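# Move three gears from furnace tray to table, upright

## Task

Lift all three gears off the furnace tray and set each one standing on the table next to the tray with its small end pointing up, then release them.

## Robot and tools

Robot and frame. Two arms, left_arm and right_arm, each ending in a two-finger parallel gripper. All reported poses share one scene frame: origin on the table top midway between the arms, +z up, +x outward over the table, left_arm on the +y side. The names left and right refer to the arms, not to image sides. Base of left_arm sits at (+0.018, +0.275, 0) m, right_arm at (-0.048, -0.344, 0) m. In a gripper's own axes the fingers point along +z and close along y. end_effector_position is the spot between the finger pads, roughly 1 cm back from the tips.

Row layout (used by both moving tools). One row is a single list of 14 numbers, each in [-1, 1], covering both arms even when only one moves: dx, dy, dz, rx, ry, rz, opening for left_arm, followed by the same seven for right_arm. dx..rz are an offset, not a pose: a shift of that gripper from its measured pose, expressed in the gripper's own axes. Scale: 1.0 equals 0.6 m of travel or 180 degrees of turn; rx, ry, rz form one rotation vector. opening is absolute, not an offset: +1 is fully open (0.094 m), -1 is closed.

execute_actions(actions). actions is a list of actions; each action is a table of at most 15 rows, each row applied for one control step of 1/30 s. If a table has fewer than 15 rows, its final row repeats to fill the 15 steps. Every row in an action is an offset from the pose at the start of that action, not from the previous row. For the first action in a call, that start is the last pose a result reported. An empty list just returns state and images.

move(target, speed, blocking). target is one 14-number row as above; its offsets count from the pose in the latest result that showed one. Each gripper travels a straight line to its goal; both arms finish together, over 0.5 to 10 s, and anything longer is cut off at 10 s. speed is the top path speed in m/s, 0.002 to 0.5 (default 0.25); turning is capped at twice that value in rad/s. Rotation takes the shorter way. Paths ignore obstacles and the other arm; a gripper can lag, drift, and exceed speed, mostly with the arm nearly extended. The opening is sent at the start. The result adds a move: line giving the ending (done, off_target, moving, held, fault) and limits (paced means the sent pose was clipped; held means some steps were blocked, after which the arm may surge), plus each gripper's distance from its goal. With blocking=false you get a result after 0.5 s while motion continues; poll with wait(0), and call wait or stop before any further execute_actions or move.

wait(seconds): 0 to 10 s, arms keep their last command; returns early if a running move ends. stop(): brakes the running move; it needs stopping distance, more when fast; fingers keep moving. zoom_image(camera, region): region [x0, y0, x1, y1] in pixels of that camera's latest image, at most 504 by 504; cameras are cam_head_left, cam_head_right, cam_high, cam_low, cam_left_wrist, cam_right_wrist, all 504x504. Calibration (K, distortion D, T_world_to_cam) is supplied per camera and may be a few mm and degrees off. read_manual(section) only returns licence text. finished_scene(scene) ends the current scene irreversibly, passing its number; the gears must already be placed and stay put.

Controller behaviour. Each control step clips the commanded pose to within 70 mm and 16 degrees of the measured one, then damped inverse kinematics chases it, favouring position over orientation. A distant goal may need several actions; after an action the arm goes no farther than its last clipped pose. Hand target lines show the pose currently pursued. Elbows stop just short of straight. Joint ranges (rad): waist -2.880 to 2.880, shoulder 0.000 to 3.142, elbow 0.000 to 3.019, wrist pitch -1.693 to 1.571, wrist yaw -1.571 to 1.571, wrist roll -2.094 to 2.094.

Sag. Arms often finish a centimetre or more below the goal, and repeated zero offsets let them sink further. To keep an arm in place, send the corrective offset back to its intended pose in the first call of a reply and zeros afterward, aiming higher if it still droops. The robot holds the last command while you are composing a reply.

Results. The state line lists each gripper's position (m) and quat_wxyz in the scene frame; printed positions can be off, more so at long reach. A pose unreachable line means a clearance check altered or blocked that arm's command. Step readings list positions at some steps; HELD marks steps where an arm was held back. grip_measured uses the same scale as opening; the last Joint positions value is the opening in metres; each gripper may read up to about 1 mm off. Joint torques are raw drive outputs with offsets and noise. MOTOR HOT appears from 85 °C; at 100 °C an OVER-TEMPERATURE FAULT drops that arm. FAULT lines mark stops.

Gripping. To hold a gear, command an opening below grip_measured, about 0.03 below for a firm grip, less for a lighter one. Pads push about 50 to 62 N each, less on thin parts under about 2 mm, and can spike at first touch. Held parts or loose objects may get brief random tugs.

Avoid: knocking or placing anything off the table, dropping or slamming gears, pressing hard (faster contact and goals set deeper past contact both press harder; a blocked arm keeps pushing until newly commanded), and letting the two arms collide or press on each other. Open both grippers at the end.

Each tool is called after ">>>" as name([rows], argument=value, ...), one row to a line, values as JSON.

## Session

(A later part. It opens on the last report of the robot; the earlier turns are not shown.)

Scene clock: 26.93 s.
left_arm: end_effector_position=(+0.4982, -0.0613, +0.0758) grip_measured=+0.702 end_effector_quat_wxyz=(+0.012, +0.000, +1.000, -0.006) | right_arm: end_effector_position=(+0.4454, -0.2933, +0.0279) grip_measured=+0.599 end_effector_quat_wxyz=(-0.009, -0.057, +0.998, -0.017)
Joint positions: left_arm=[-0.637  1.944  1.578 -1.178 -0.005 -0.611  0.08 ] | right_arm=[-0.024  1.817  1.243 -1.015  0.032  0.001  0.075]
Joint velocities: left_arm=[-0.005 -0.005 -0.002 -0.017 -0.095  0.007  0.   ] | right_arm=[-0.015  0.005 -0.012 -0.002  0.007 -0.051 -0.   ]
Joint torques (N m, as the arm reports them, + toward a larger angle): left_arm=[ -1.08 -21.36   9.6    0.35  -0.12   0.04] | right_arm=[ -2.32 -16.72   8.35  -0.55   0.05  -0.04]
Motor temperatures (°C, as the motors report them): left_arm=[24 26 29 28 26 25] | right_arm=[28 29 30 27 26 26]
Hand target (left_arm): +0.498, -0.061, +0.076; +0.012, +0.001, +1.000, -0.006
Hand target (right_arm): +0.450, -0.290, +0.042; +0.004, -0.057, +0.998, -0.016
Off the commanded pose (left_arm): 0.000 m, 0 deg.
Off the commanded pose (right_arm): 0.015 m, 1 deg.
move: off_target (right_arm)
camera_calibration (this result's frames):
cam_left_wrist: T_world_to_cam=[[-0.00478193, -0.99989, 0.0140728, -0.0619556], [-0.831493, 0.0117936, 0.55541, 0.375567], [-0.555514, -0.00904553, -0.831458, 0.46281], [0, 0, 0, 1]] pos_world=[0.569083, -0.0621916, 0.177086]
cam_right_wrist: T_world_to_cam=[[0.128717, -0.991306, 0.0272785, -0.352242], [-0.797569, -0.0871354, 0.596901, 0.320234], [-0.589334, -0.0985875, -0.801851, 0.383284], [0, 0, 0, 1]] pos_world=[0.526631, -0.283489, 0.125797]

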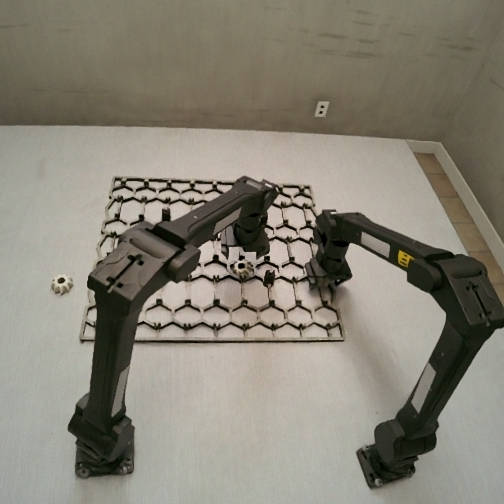

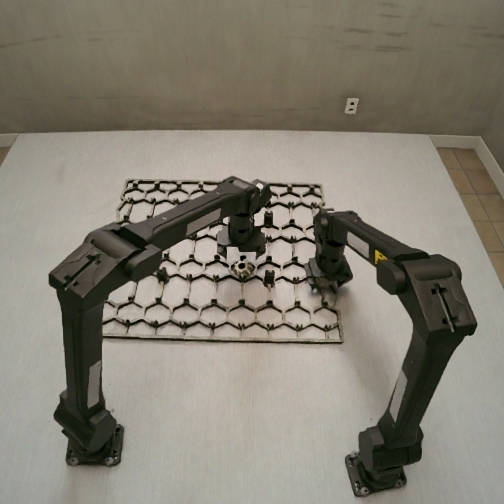

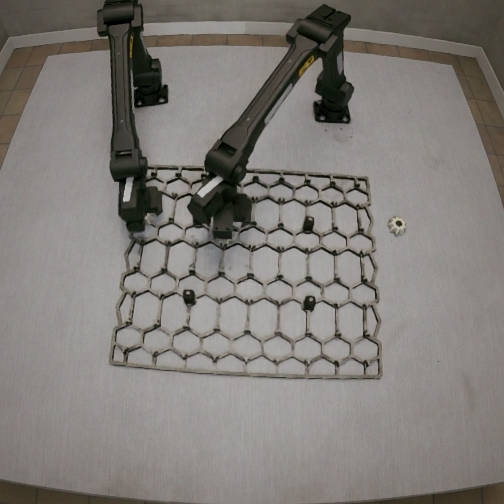

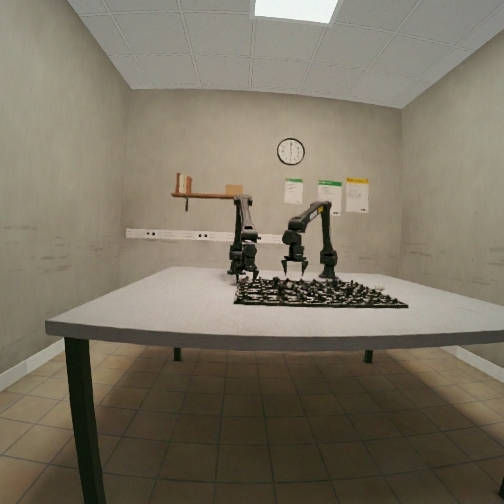

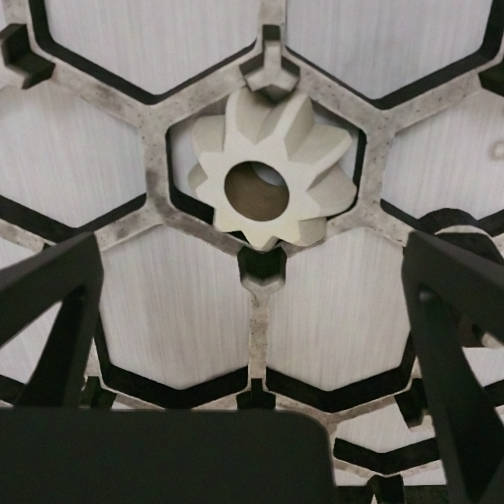

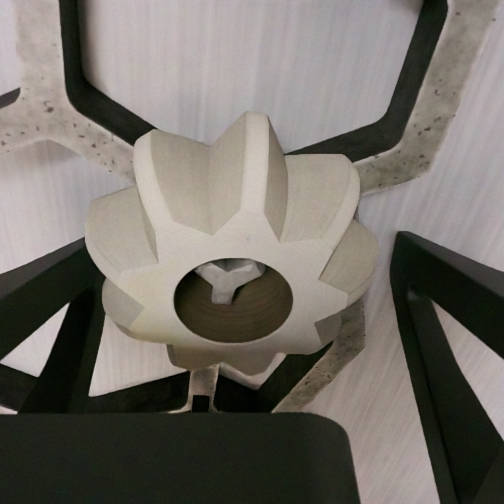

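>>> move(target=[0,-0.02,0.092,0,0,0,0.7, -0.015,0.012,-0.042,0,-0.006,0,0.6], speed=0.06)

Scene clock: 28.33 s.
left_arm: end_effector_position=(+0.5031, -0.0664, +0.0355) grip_measured=+0.702 end_effector_quat_wxyz=(+0.017, -0.001, +1.000, -0.009) | right_arm: end_effector_position=(+0.4361, -0.2943, +0.0282) grip_measured=+0.599 end_effector_quat_wxyz=(-0.028, -0.055, +0.998, -0.018)
Joint positions: left_arm=[-0.64   1.997  1.547 -1.082 -0.005 -0.617  0.08 ] | right_arm=[-0.024  1.817  1.243 -1.053  0.032  0.007  0.075]
Joint velocities: left_arm=[-0.005 -0.015 -0.007  0.007 -0.022 -0.051  0.   ] | right_arm=[ 0.005  0.005 -0.012 -0.007 -0.051  0.007 -0.001]
Joint torques (N m, as the arm reports them, + toward a larger angle): left_arm=[ -1.76 -18.54   9.77   0.88  -0.16  -0.03] | right_arm=[ -2.79 -16.94  10.68  -0.65   0.03   0.05]
Motor temperatures (°C, as the motors report them): left_arm=[24 26 29 28 26 25] | right_arm=[28 29 30 27 26 26]
Hand target (left_arm): +0.500, -0.074, +0.021; +0.013, +0.001, +1.000, -0.006
Hand target (right_arm): +0.453, -0.284, +0.053; +0.001, -0.058, +0.998, -0.016
Off the commanded pose (left_arm): 0.017 m, 1 deg.
Off the commanded pose (right_arm): 0.032 m, 3 deg.
move: off_target (left_arm, right_arm)
camera_calibration (this result's frames):
cam_left_wrist: T_world_to_cam=[[-0.00113266, -0.999783, 0.0208105, -0.0685323], [-0.83665, 0.0123461, 0.547598, 0.404995], [-0.547736, -0.0167908, -0.836482, 0.427727], [0, 0, 0, 1]] pos_world=[0.573043, -0.0663356, 0.137437]
cam_right_wrist: T_world_to_cam=[[0.124451, -0.991857, 0.0270472, -0.35042], [-0.774945, -0.0801383, 0.626928, 0.303845], [-0.619655, -0.0989816, -0.778608, 0.390434], [0, 0, 0, 1]] pos_world=[0.521008, -0.284571, 0.122984]

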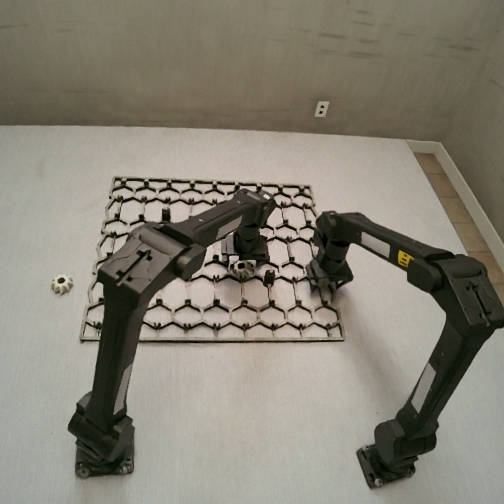

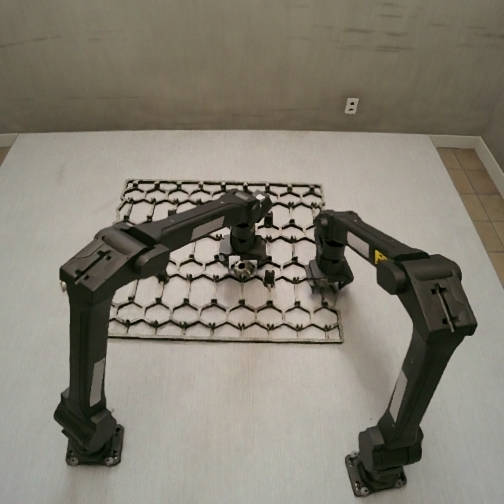

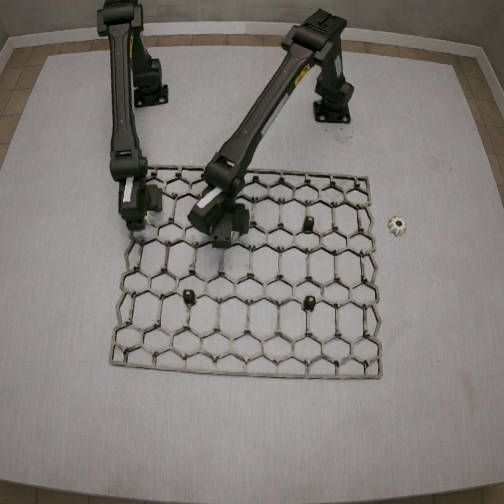

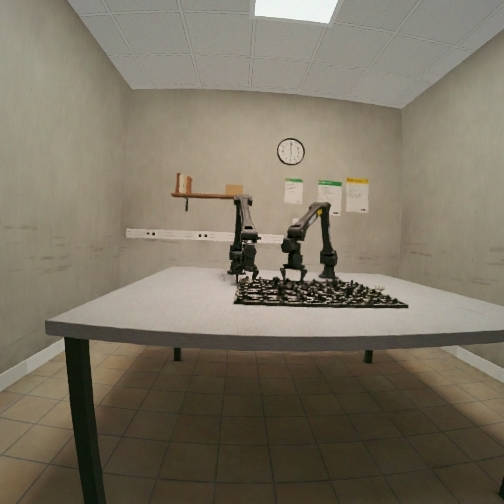

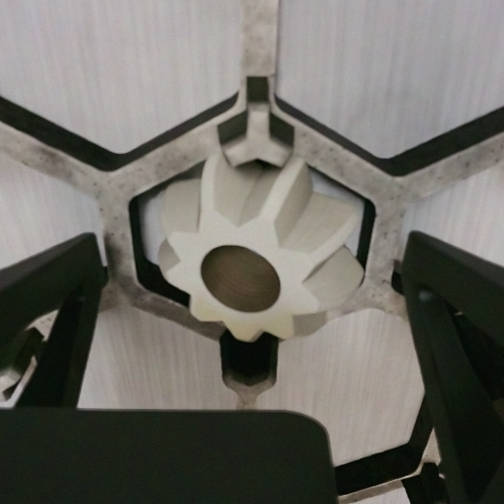

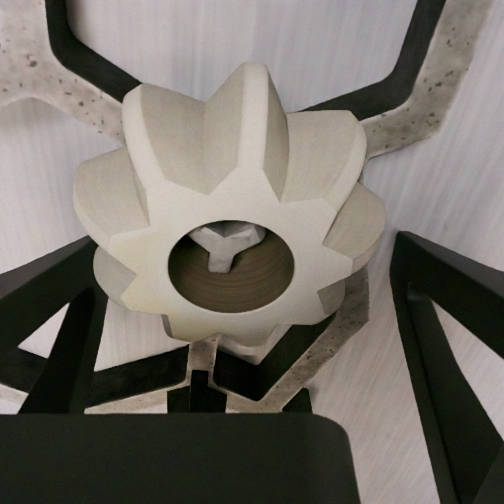

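>>> move(target=[0.005,-0.012,0.045,0,0,0,0.7, -0.04,0.012,-0.10,0,-0.02,0,0.6], speed=0.06)

Scene clock: 29.97 s.
left_arm: end_effector_position=(+0.5051, -0.0679, +0.0277) grip_measured=+0.702 end_effector_quat_wxyz=(+0.025, -0.003, +1.000, -0.015) | right_arm: end_effector_position=(+0.4396, -0.2939, +0.0533) grip_measured=+0.599 end_effector_quat_wxyz=(-0.035, -0.052, +0.998, -0.018)
Joint positions: left_arm=[-0.64   2.001  1.53  -1.043 -0.005 -0.62   0.08 ] | right_arm=[-0.024  1.8    1.294 -1.137  0.032  0.012  0.075]
Joint velocities: left_arm=[ 0.005 -0.005 -0.002  0.012 -0.095 -0.037 -0.   ] | right_arm=[ 0.005 -0.005 -0.007  0.002  0.037 -0.007  0.   ]
Joint torques (N m, as the arm reports them, + toward a larger angle): left_arm=[ -2.13 -18.72   9.26   1.03  -0.19  -0.04] | right_arm=[ -1.46 -17.81  12.06  -0.56  -0.02   0.06]
Motor temperatures (°C, as the motors report them): left_arm=[24 26 29 28 26 25] | right_arm=[28 29 30 27 26 26]
Hand target (left_arm): +0.501, -0.074, +0.009; +0.017, -0.002, +1.000, -0.009
Hand target (right_arm): +0.460, -0.283, +0.087; +0.004, -0.055, +0.998, -0.016
Off the commanded pose (left_arm): 0.021 m, 1 deg.
Off the commanded pose (right_arm): 0.042 m, 5 deg.
move: off_target (left_arm, right_arm)
camera_calibration (this result's frames):
cam_left_wrist: T_world_to_cam=[[0.00150551, -0.999489, 0.0319326, -0.0714402], [-0.845086, 0.0158005, 0.534397, 0.415838], [-0.534629, -0.0277903, -0.84463, 0.415206], [0, 0, 0, 1]] pos_world=[0.573507, -0.0664355, 0.130754]
cam_right_wrist: T_world_to_cam=[[0.119204, -0.992494, 0.0273159, -0.349028], [-0.765696, -0.0743807, 0.638887, 0.287908], [-0.63206, -0.0970737, -0.768815, 0.417724], [0, 0, 0, 1]] pos_world=[0.526082, -0.284443, 0.146745]

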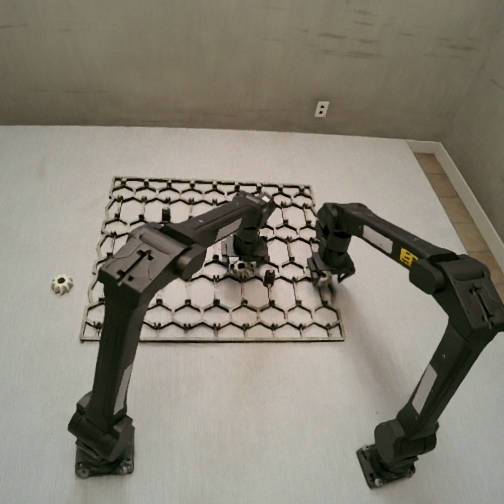

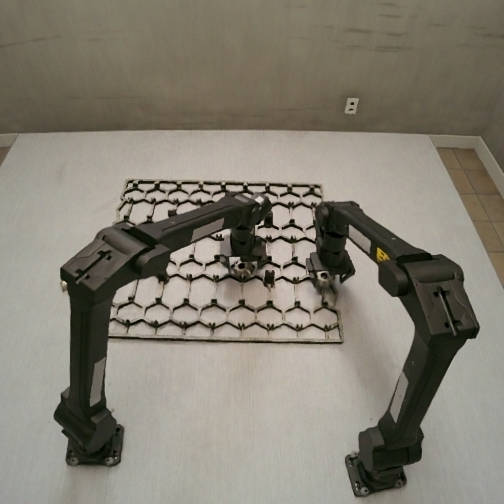

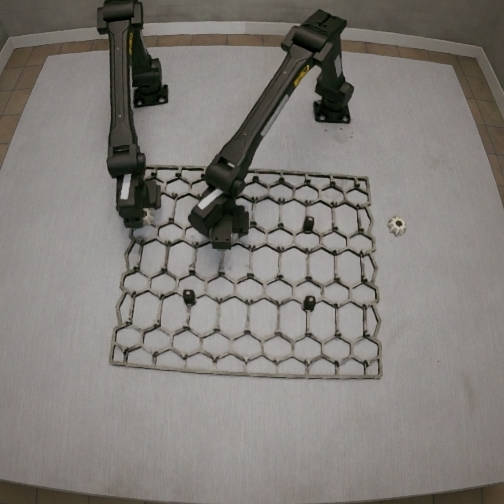

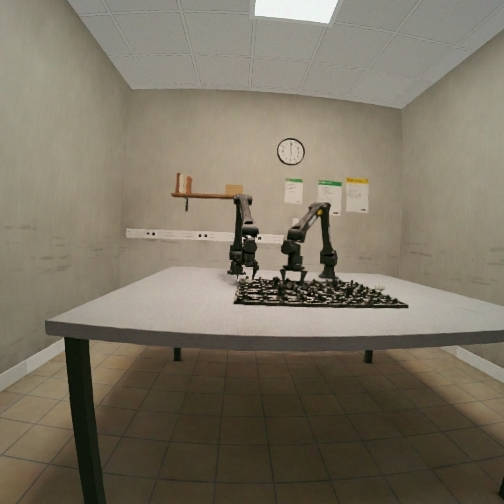

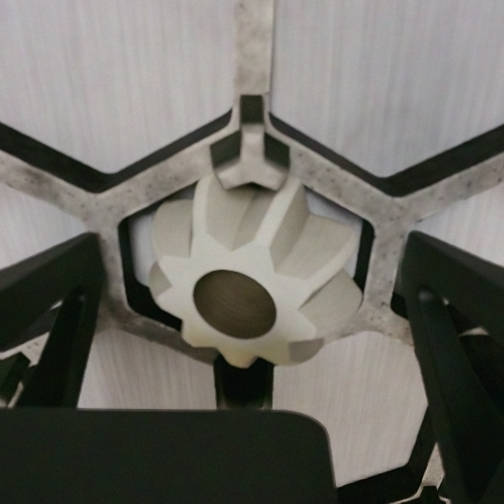

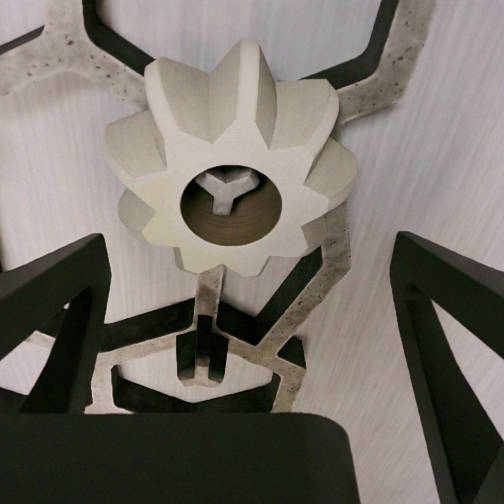

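>>> move(target=[0,0,0.02,0,0,0,-0.6, -0.03,0.015,0.04,0,-0.024,0,0.6], speed=0.05)

Scene clock: 31.20 s.
left_arm: end_effector_position=(+0.5054, -0.0683, +0.0282) grip_measured=+0.037 end_effector_quat_wxyz=(+0.026, -0.003, +1.000, -0.016) | right_arm: end_effector_position=(+0.4573, -0.2919, +0.0373) grip_measured=+0.599 end_effector_quat_wxyz=(+0.008, -0.049, +0.999, -0.016)
Joint positions: left_arm=[-0.64   2.     1.53  -1.041 -0.004 -0.621  0.049] | right_arm=[-0.024  1.813  1.265 -1.01   0.032  0.017  0.075]
Joint velocities: left_arm=[-0.005  0.005 -0.007 -0.022  0.022  0.051  0.   ] | right_arm=[ 0.024 -0.015 -0.002 -0.002 -0.007 -0.037  0.   ]
Joint torques (N m, as the arm reports them, + toward a larger angle): left_arm=[ -0.55 -20.41   8.48   1.43  -0.19   0.08] | right_arm=[ -1.95 -14.5    7.18   0.71   0.07   0.  ]
Motor temperatures (°C, as the motors report them): left_arm=[24 26 28 28 26 25] | right_arm=[28 29 30 27 26 26]
Hand target (left_arm): +0.506, -0.068, +0.016; +0.025, -0.003, +1.000, -0.015
Hand target (right_arm): +0.455, -0.284, +0.028; +0.002, -0.053, +0.998, -0.016
Off the commanded pose (left_arm): 0.012 m, 0 deg.
Off the commanded pose (right_arm): 0.012 m, 1 deg.
move: off_target (left_arm, right_arm)
camera_calibration (this result's frames):
cam_left_wrist: T_world_to_cam=[[0.00217565, -0.999422, 0.0339143, -0.0722134], [-0.845849, 0.0162514, 0.533175, 0.416298], [-0.533418, -0.0298464, -0.845325, 0.415008], [0, 0, 0, 1]] pos_world=[0.573655, -0.0665506, 0.131306]
cam_right_wrist: T_world_to_cam=[[0.111927, -0.993336, 0.0274937, -0.345585], [-0.817979, -0.0763875, 0.570153, 0.337724], [-0.564254, -0.0863049, -0.821078, 0.390809], [0, 0, 0, 1]] pos_world=[0.535447, -0.283755, 0.137831]

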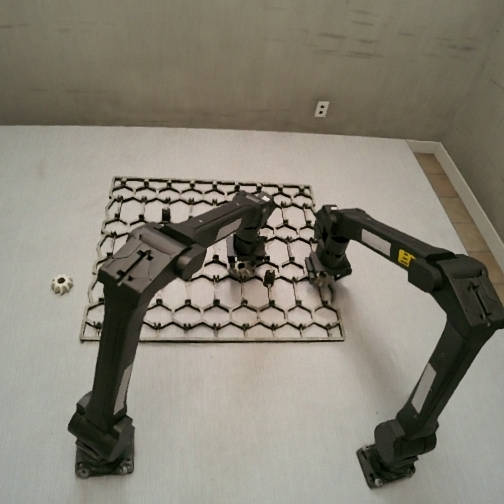

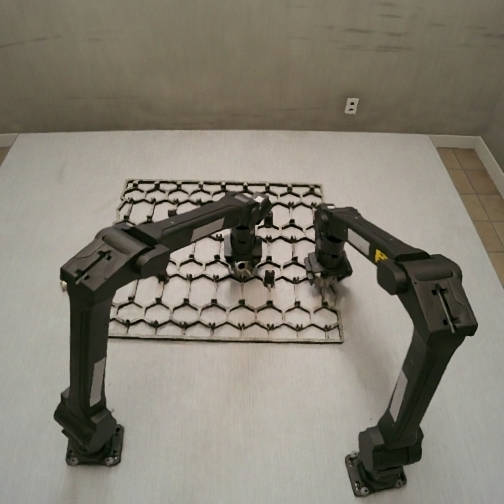

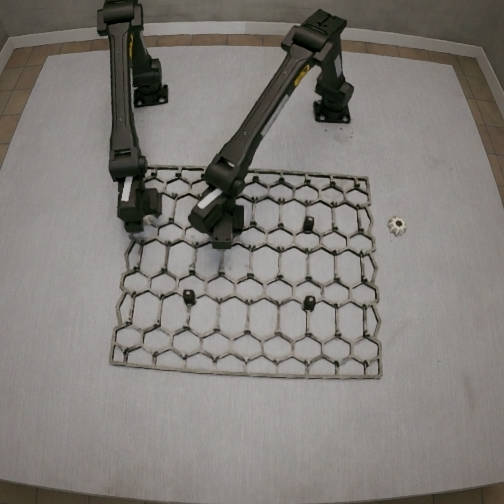

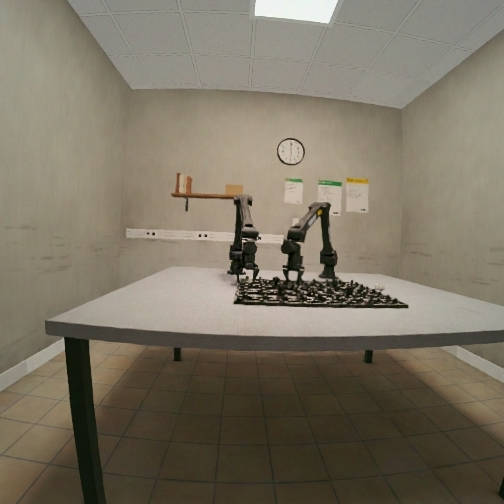

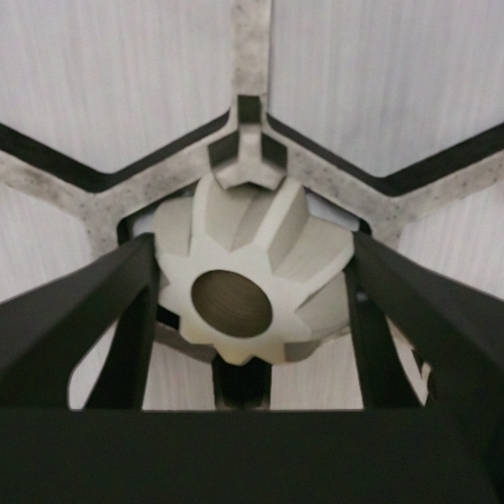

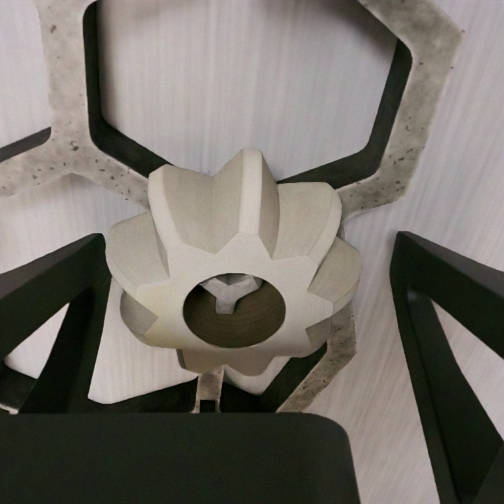

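Close right, then lift both slowly.

>>> move(target=[0,0,0,0,0,0,-0.6, 0,0.008,0,0,0,0,-0.5])

>>> move(target=[-0.03,0,-0.14,0,-0.02,0,-0.6, -0.03,0,-0.14,0,-0.02,0,-0.5], speed=0.04)

Scene clock: 32.00 s.
left_arm: end_effector_position=(+0.5054, -0.0683, +0.0282) grip_measured=+0.037 end_effector_quat_wxyz=(+0.026, -0.003, +1.000, -0.016) | right_arm: end_effector_position=(+0.4570, -0.2890, +0.0372) grip_measured=+0.204 end_effector_quat_wxyz=(+0.008, -0.050, +0.999, -0.012)
Joint positions: left_arm=[-0.64   2.     1.53  -1.041 -0.004 -0.621  0.049] | right_arm=[-0.021  1.813  1.265 -1.01   0.025  0.018  0.057]
Joint velocities: left_arm=[ 0.015  0.005 -0.002 -0.002 -0.022 -0.022  0.001] | right_arm=[ 0.005 -0.005 -0.002 -0.012 -0.007 -0.037 -0.001]
Joint torques (N m, as the arm reports them, + toward a larger angle): left_arm=[ -0.47 -21.54   9.36   0.34  -0.12   0.04] | right_arm=[ -2.45 -15.69   7.73   0.01   0.28   0.  ]
Motor temperatures (°C, as the motors report them): left_arm=[24 26 28 28 26 25] | right_arm=[28 29 30 27 26 26]
Hand target (left_arm): +0.505, -0.068, +0.028; +0.026, -0.003, +1.000, -0.016
Hand target (right_arm): +0.457, -0.287, +0.037; +0.008, -0.049, +0.999, -0.016
Off the commanded pose (left_arm): 0.000 m, 0 deg.
Off the commanded pose (right_arm): 0.002 m, 0 deg.
move: done
camera_calibration (this result's frames):
cam_left_wrist: T_world_to_cam=[[0.00217565, -0.999422, 0.0339143, -0.0722134], [-0.845849, 0.0162514, 0.533175, 0.416298], [-0.533418, -0.0298464, -0.845325, 0.415008], [0, 0, 0, 1]] pos_world=[0.573655, -0.0665506, 0.131306]
cam_right_wrist: T_world_to_cam=[[0.114702, -0.993201, 0.0198619, -0.343668], [-0.817256, -0.0829781, 0.570269, 0.335463], [-0.564744, -0.0816431, -0.821218, 0.392421], [0, 0, 0, 1]] pos_world=[0.535196, -0.281457, 0.137785]

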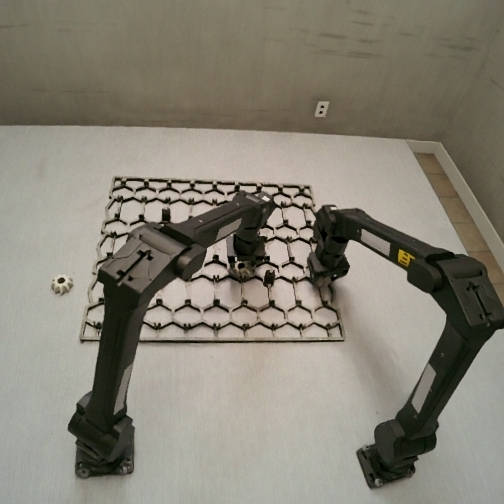

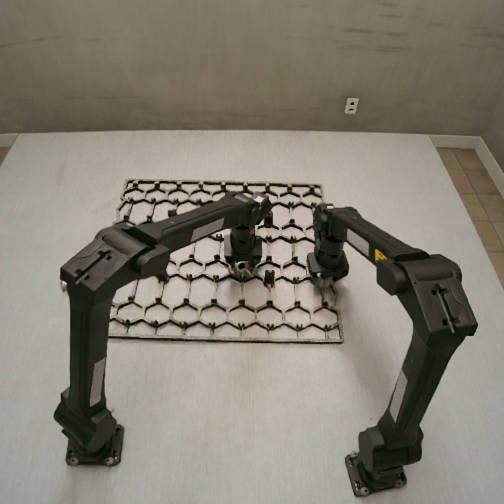

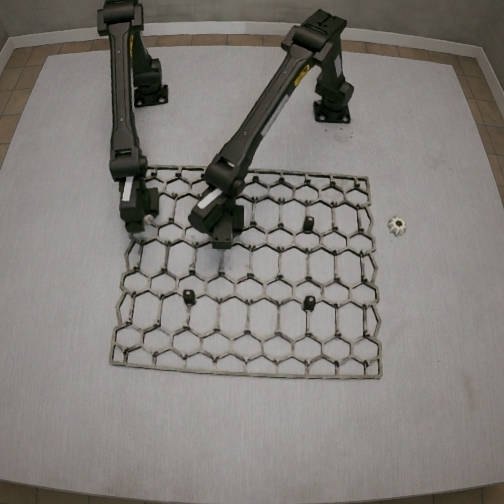

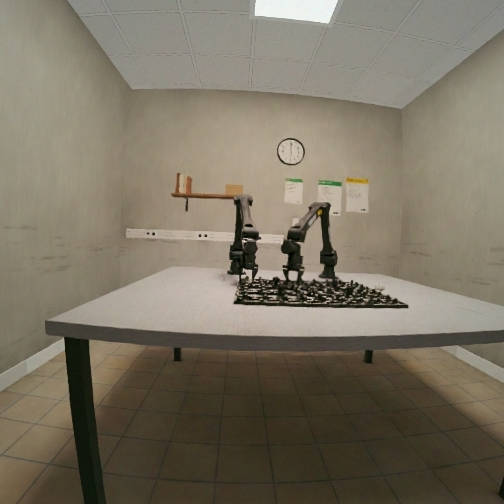

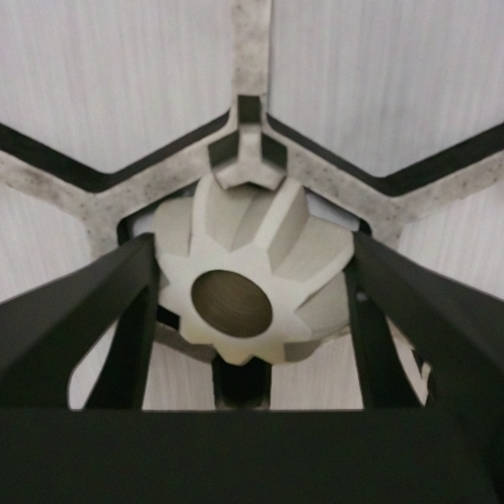

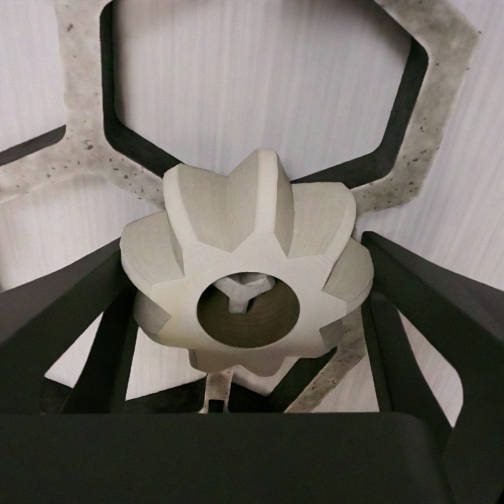

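Scene clock: 34.53 s.
left_arm: end_effector_position=(+0.5049, -0.0615, +0.0860) grip_measured=-0.598 end_effector_quat_wxyz=(+0.036, -0.004, +0.999, -0.004) | right_arm: end_effector_position=(+0.4426, -0.2900, +0.0715) grip_measured=+0.204 end_effector_quat_wxyz=(-0.018, -0.051, +0.998, -0.012)
Joint positions: left_arm=[-0.64   1.927  1.579 -1.159 -0.034 -0.621  0.019] | right_arm=[-0.02   1.766  1.299 -1.143  0.022  0.018  0.057]
Joint velocities: left_arm=[-0.015 -0.005  0.007 -0.007 -0.022 -0.007  0.001] | right_arm=[ 0.005 -0.005  0.007  0.002 -0.051 -0.007  0.   ]
Joint torques (N m, as the arm reports them, + toward a larger angle): left_arm=[  0.14 -23.07  13.55  -0.26  -0.32   0.09] | right_arm=[ -2.43 -19.01  14.32  -0.45   0.16  -0.05]
Motor temperatures (°C, as the motors report them): left_arm=[24 26 29 28 26 25] | right_arm=[28 29 31 27 26 26]
Hand target (left_arm): +0.517, -0.065, +0.113; +0.057, -0.004, +0.998, -0.016
Hand target (right_arm): +0.470, -0.286, +0.122; +0.039, -0.050, +0.998, -0.010
Off the commanded pose (left_arm): 0.031 m, 3 deg.
Off the commanded pose (right_arm): 0.059 m, 7 deg.
move: off_target (left_arm, right_arm)
camera_calibration (this result's frames):
cam_left_wrist: T_world_to_cam=[[0.00359389, -0.999932, 0.0110676, -0.0661788], [-0.856551, 0.00263334, 0.516056, 0.390986], [-0.51605, -0.0113346, -0.856483, 0.457106], [0, 0, 0, 1]] pos_world=[0.571027, -0.0620228, 0.190466]
cam_right_wrist: T_world_to_cam=[[0.115992, -0.993105, 0.0169714, -0.344025], [-0.786783, -0.0814381, 0.611833, 0.288063], [-0.606233, -0.0843204, -0.790805, 0.42781], [0, 0, 0, 1]] pos_world=[0.5259, -0.282121, 0.167906]

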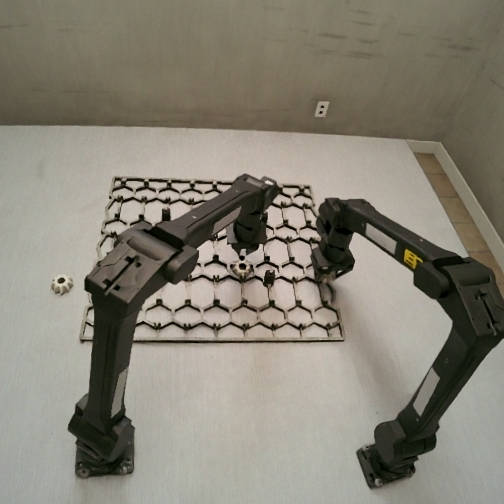

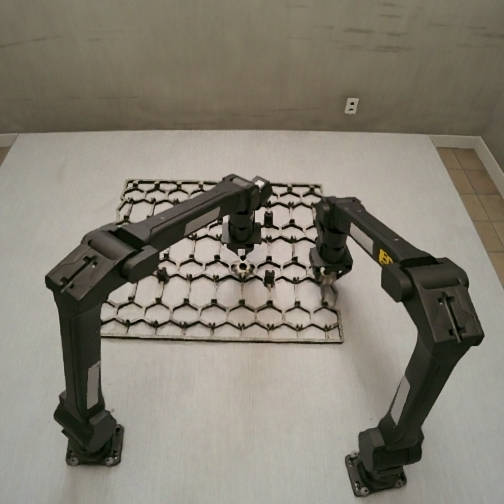

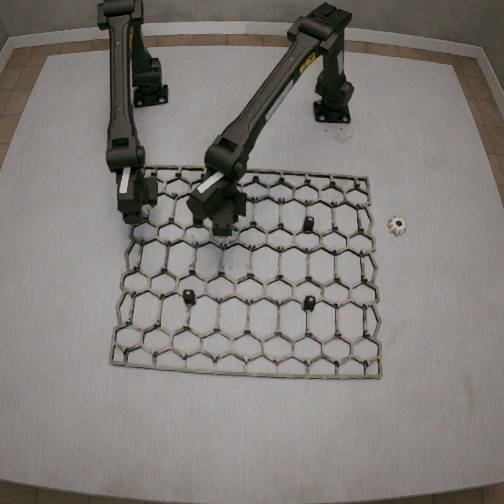

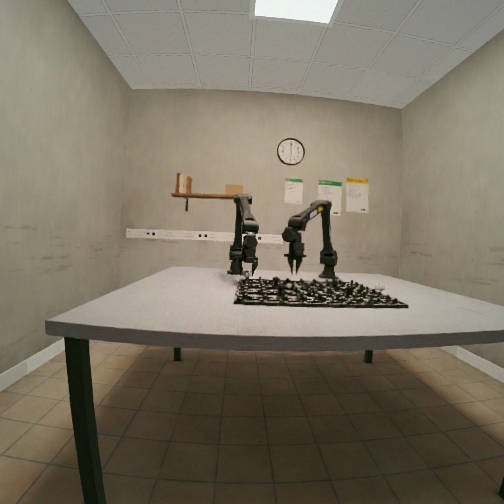

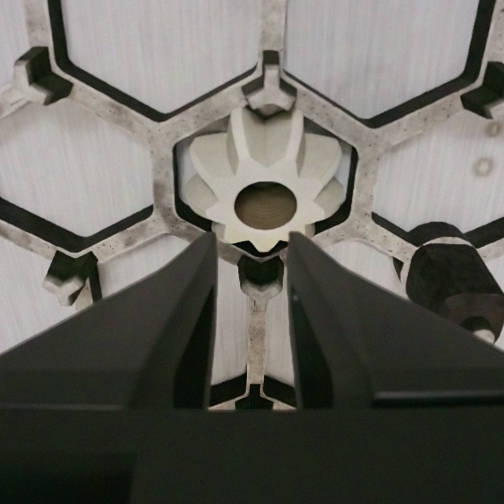

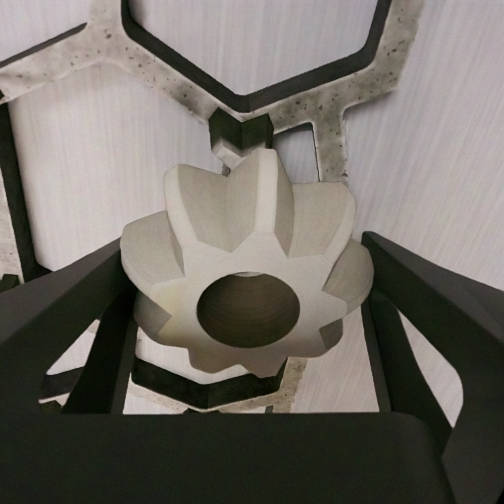

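>>> move(target=[0.013,0.016,0.06,0,0.02,0,-0.4, -0.045,-0.25,-0.07,0,-0.035,0,-0.5], speed=0.08)

Scene clock: 38.47 s.
left_arm: end_effector_position=(+0.4947, -0.0568, +0.0671) grip_measured=-0.402 end_effector_quat_wxyz=(+0.013, -0.002, +1.000, -0.007) | right_arm: end_effector_position=(+0.4591, -0.4276, +0.0890) grip_measured=+0.204 end_effector_quat_wxyz=(+0.004, -0.051, +0.999, -0.008)
Joint positions: left_arm=[-0.634  1.938  1.544 -1.148 -0.003 -0.613  0.028] | right_arm=[-0.296  1.766  1.351 -1.145  0.013 -0.259  0.057]
Joint velocities: left_arm=[-0.005 -0.015  0.002 -0.002 -0.022 -0.022  0.   ] | right_arm=[-0.015 -0.015 -0.007  0.007 -0.022  0.007 -0.001]
Joint torques (N m, as the arm reports them, + toward a larger angle): left_arm=[  0.54 -18.22   9.57   0.85  -0.01   0.06] | right_arm=[ -4.6  -15.62  14.36  -0.26  -0.13  -0.19]
Motor temperatures (°C, as the motors report them): left_arm=[24 27 29 28 26 25] | right_arm=[28 29 31 27 26 26]
Hand target (left_arm): +0.500, -0.052, +0.050; +0.004, -0.004, +1.000, -0.004
Hand target (right_arm): +0.484, -0.436, +0.116; +0.036, -0.051, +0.998, -0.013
Off the commanded pose (left_arm): 0.019 m, 1 deg.
Off the commanded pose (right_arm): 0.039 m, 4 deg.
move: off_target (left_arm, right_arm)
camera_calibration (this result's frames):
cam_left_wrist: T_world_to_cam=[[0.000117991, -0.999861, 0.0166706, -0.0599321], [-0.832089, 0.00914805, 0.554566, 0.377674], [-0.554641, -0.0139369, -0.831973, 0.453095], [0, 0, 0, 1]] pos_world=[0.56557, -0.0570641, 0.168517]
cam_right_wrist: T_world_to_cam=[[0.115653, -0.993231, 0.0107522, -0.482212], [-0.812537, -0.0883757, 0.576171, 0.291158], [-0.571321, -0.0753726, -0.817259, 0.430146], [0, 0, 0, 1]] pos_world=[0.538098, -0.420796, 0.188969]

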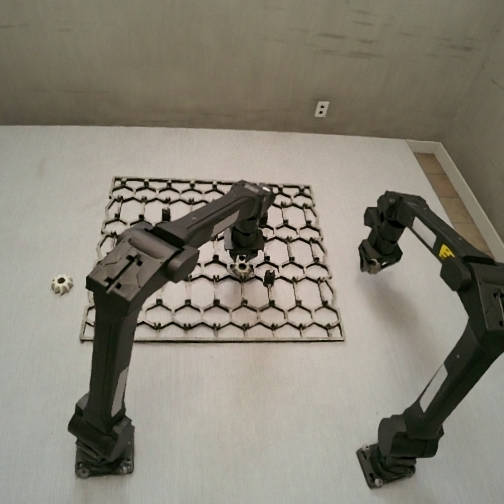

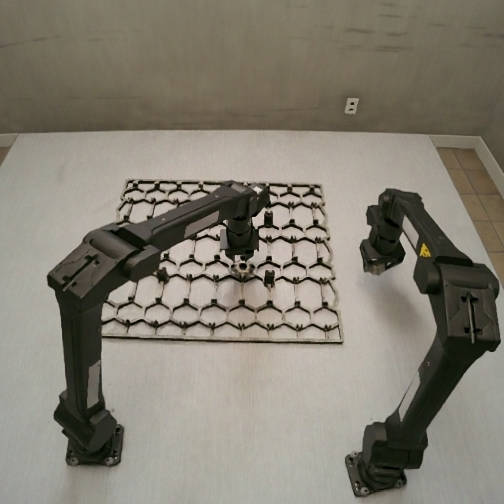

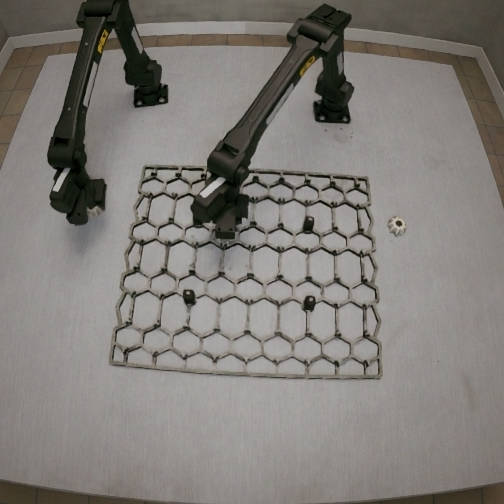

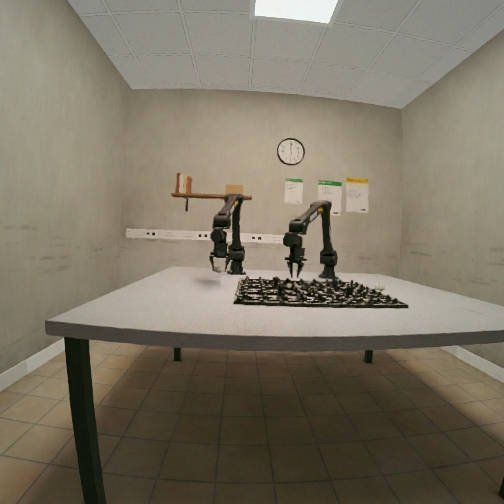

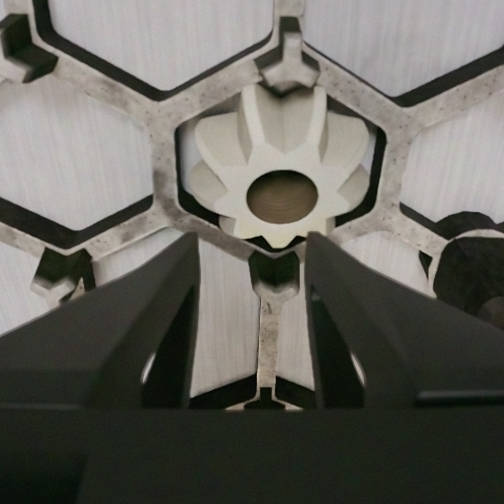

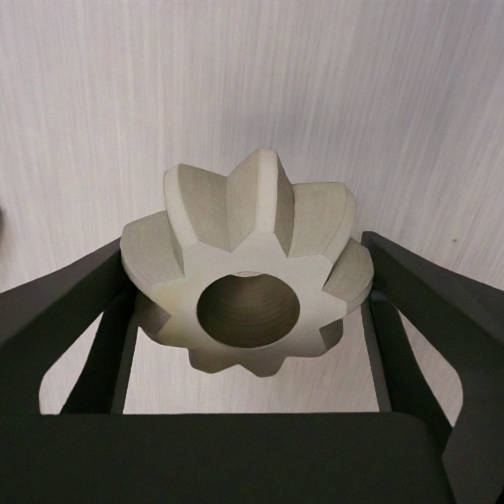

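>>> move(target=[0.003,0.02,0.062,0,0,0,-0.4, 0,0,0.118,0,0,0,-0.5], speed=0.05)

Scene clock: 40.30 s.
left_arm: end_effector_position=(+0.4891, -0.0508, +0.0435) grip_measured=-0.402 end_effector_quat_wxyz=(+0.017, -0.000, +1.000, -0.010) | right_arm: end_effector_position=(+0.4589, -0.4275, +0.0226) grip_measured=+0.204 end_effector_quat_wxyz=(+0.003, -0.052, +0.999, -0.007)
Joint positions: left_arm=[-0.631  1.938  1.476 -1.068 -0.003 -0.606  0.028] | right_arm=[-0.296  1.849  1.274 -0.988  0.013 -0.261  0.057]
Joint velocities: left_arm=[-0.005 -0.005  0.012  0.007  0.007 -0.095  0.   ] | right_arm=[-0.015 -0.005 -0.002 -0.002  0.007 -0.007 -0.001]
Joint torques (N m, as the arm reports them, + toward a larger angle): left_arm=[  0.74 -18.92   9.42   0.73  -0.12   0.11] | right_arm=[ -3.26 -15.13   7.33   0.55   0.09  -0.1 ]
Motor temperatures (°C, as the motors report them): left_arm=[24 27 29 28 26 25] | right_arm=[28 29 31 27 26 26]
Hand target (left_arm): +0.494, -0.045, +0.030; +0.013, -0.002, +1.000, -0.007
Hand target (right_arm): +0.460, -0.428, +0.018; +0.004, -0.051, +0.999, -0.007
Off the commanded pose (left_arm): 0.016 m, 1 deg.
Off the commanded pose (right_arm): 0.005 m, 0 deg.
move: off_target (left_arm)
camera_calibration (this result's frames):
cam_left_wrist: T_world_to_cam=[[-0.00387335, -0.999734, 0.022755, -0.0517733], [-0.837111, 0.0156892, 0.546808, 0.389146], [-0.547019, -0.0169305, -0.836949, 0.426719], [0, 0, 0, 1]] pos_world=[0.558982, -0.0506404, 0.145531]
cam_right_wrist: T_world_to_cam=[[0.117195, -0.993061, 0.00977384, -0.482], [-0.811118, -0.0900352, 0.577911, 0.327904], [-0.573021, -0.0756559, -0.816041, 0.376408], [0, 0, 0, 1]] pos_world=[0.538147, -0.420655, 0.122377]

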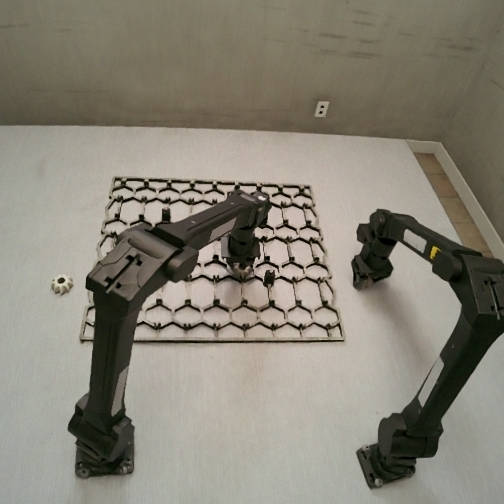

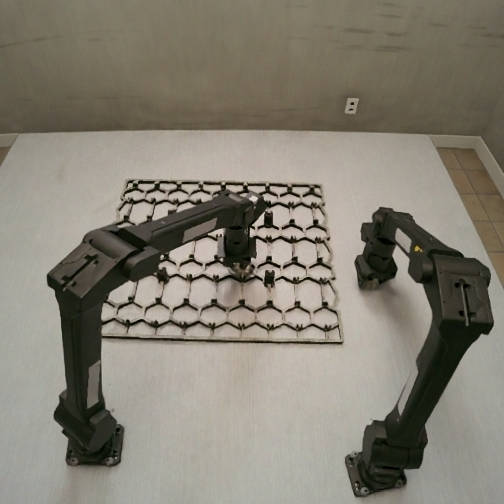

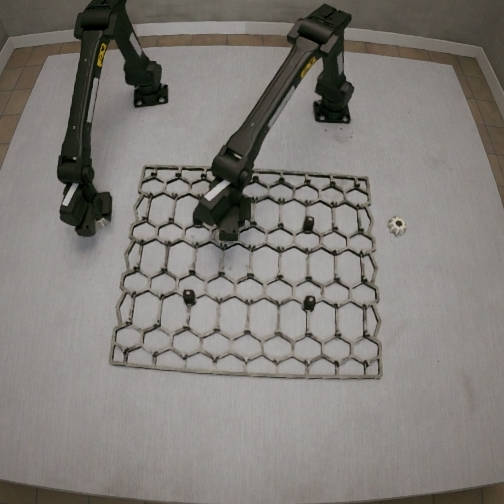

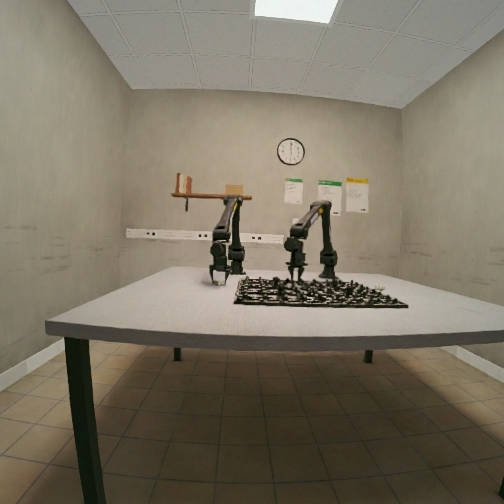

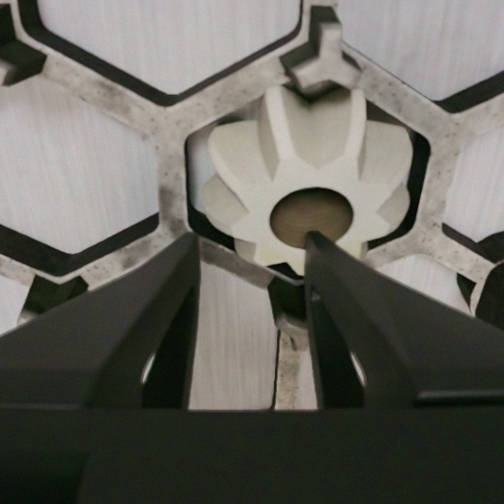

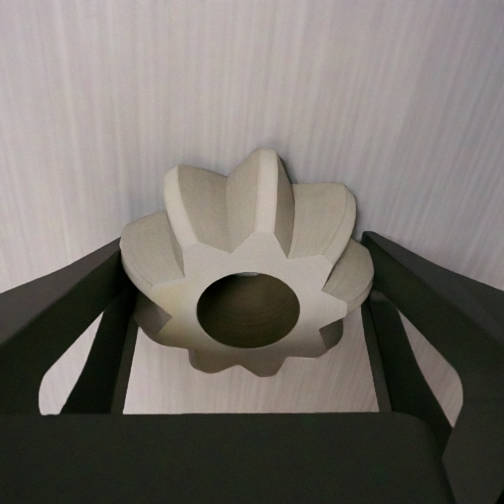

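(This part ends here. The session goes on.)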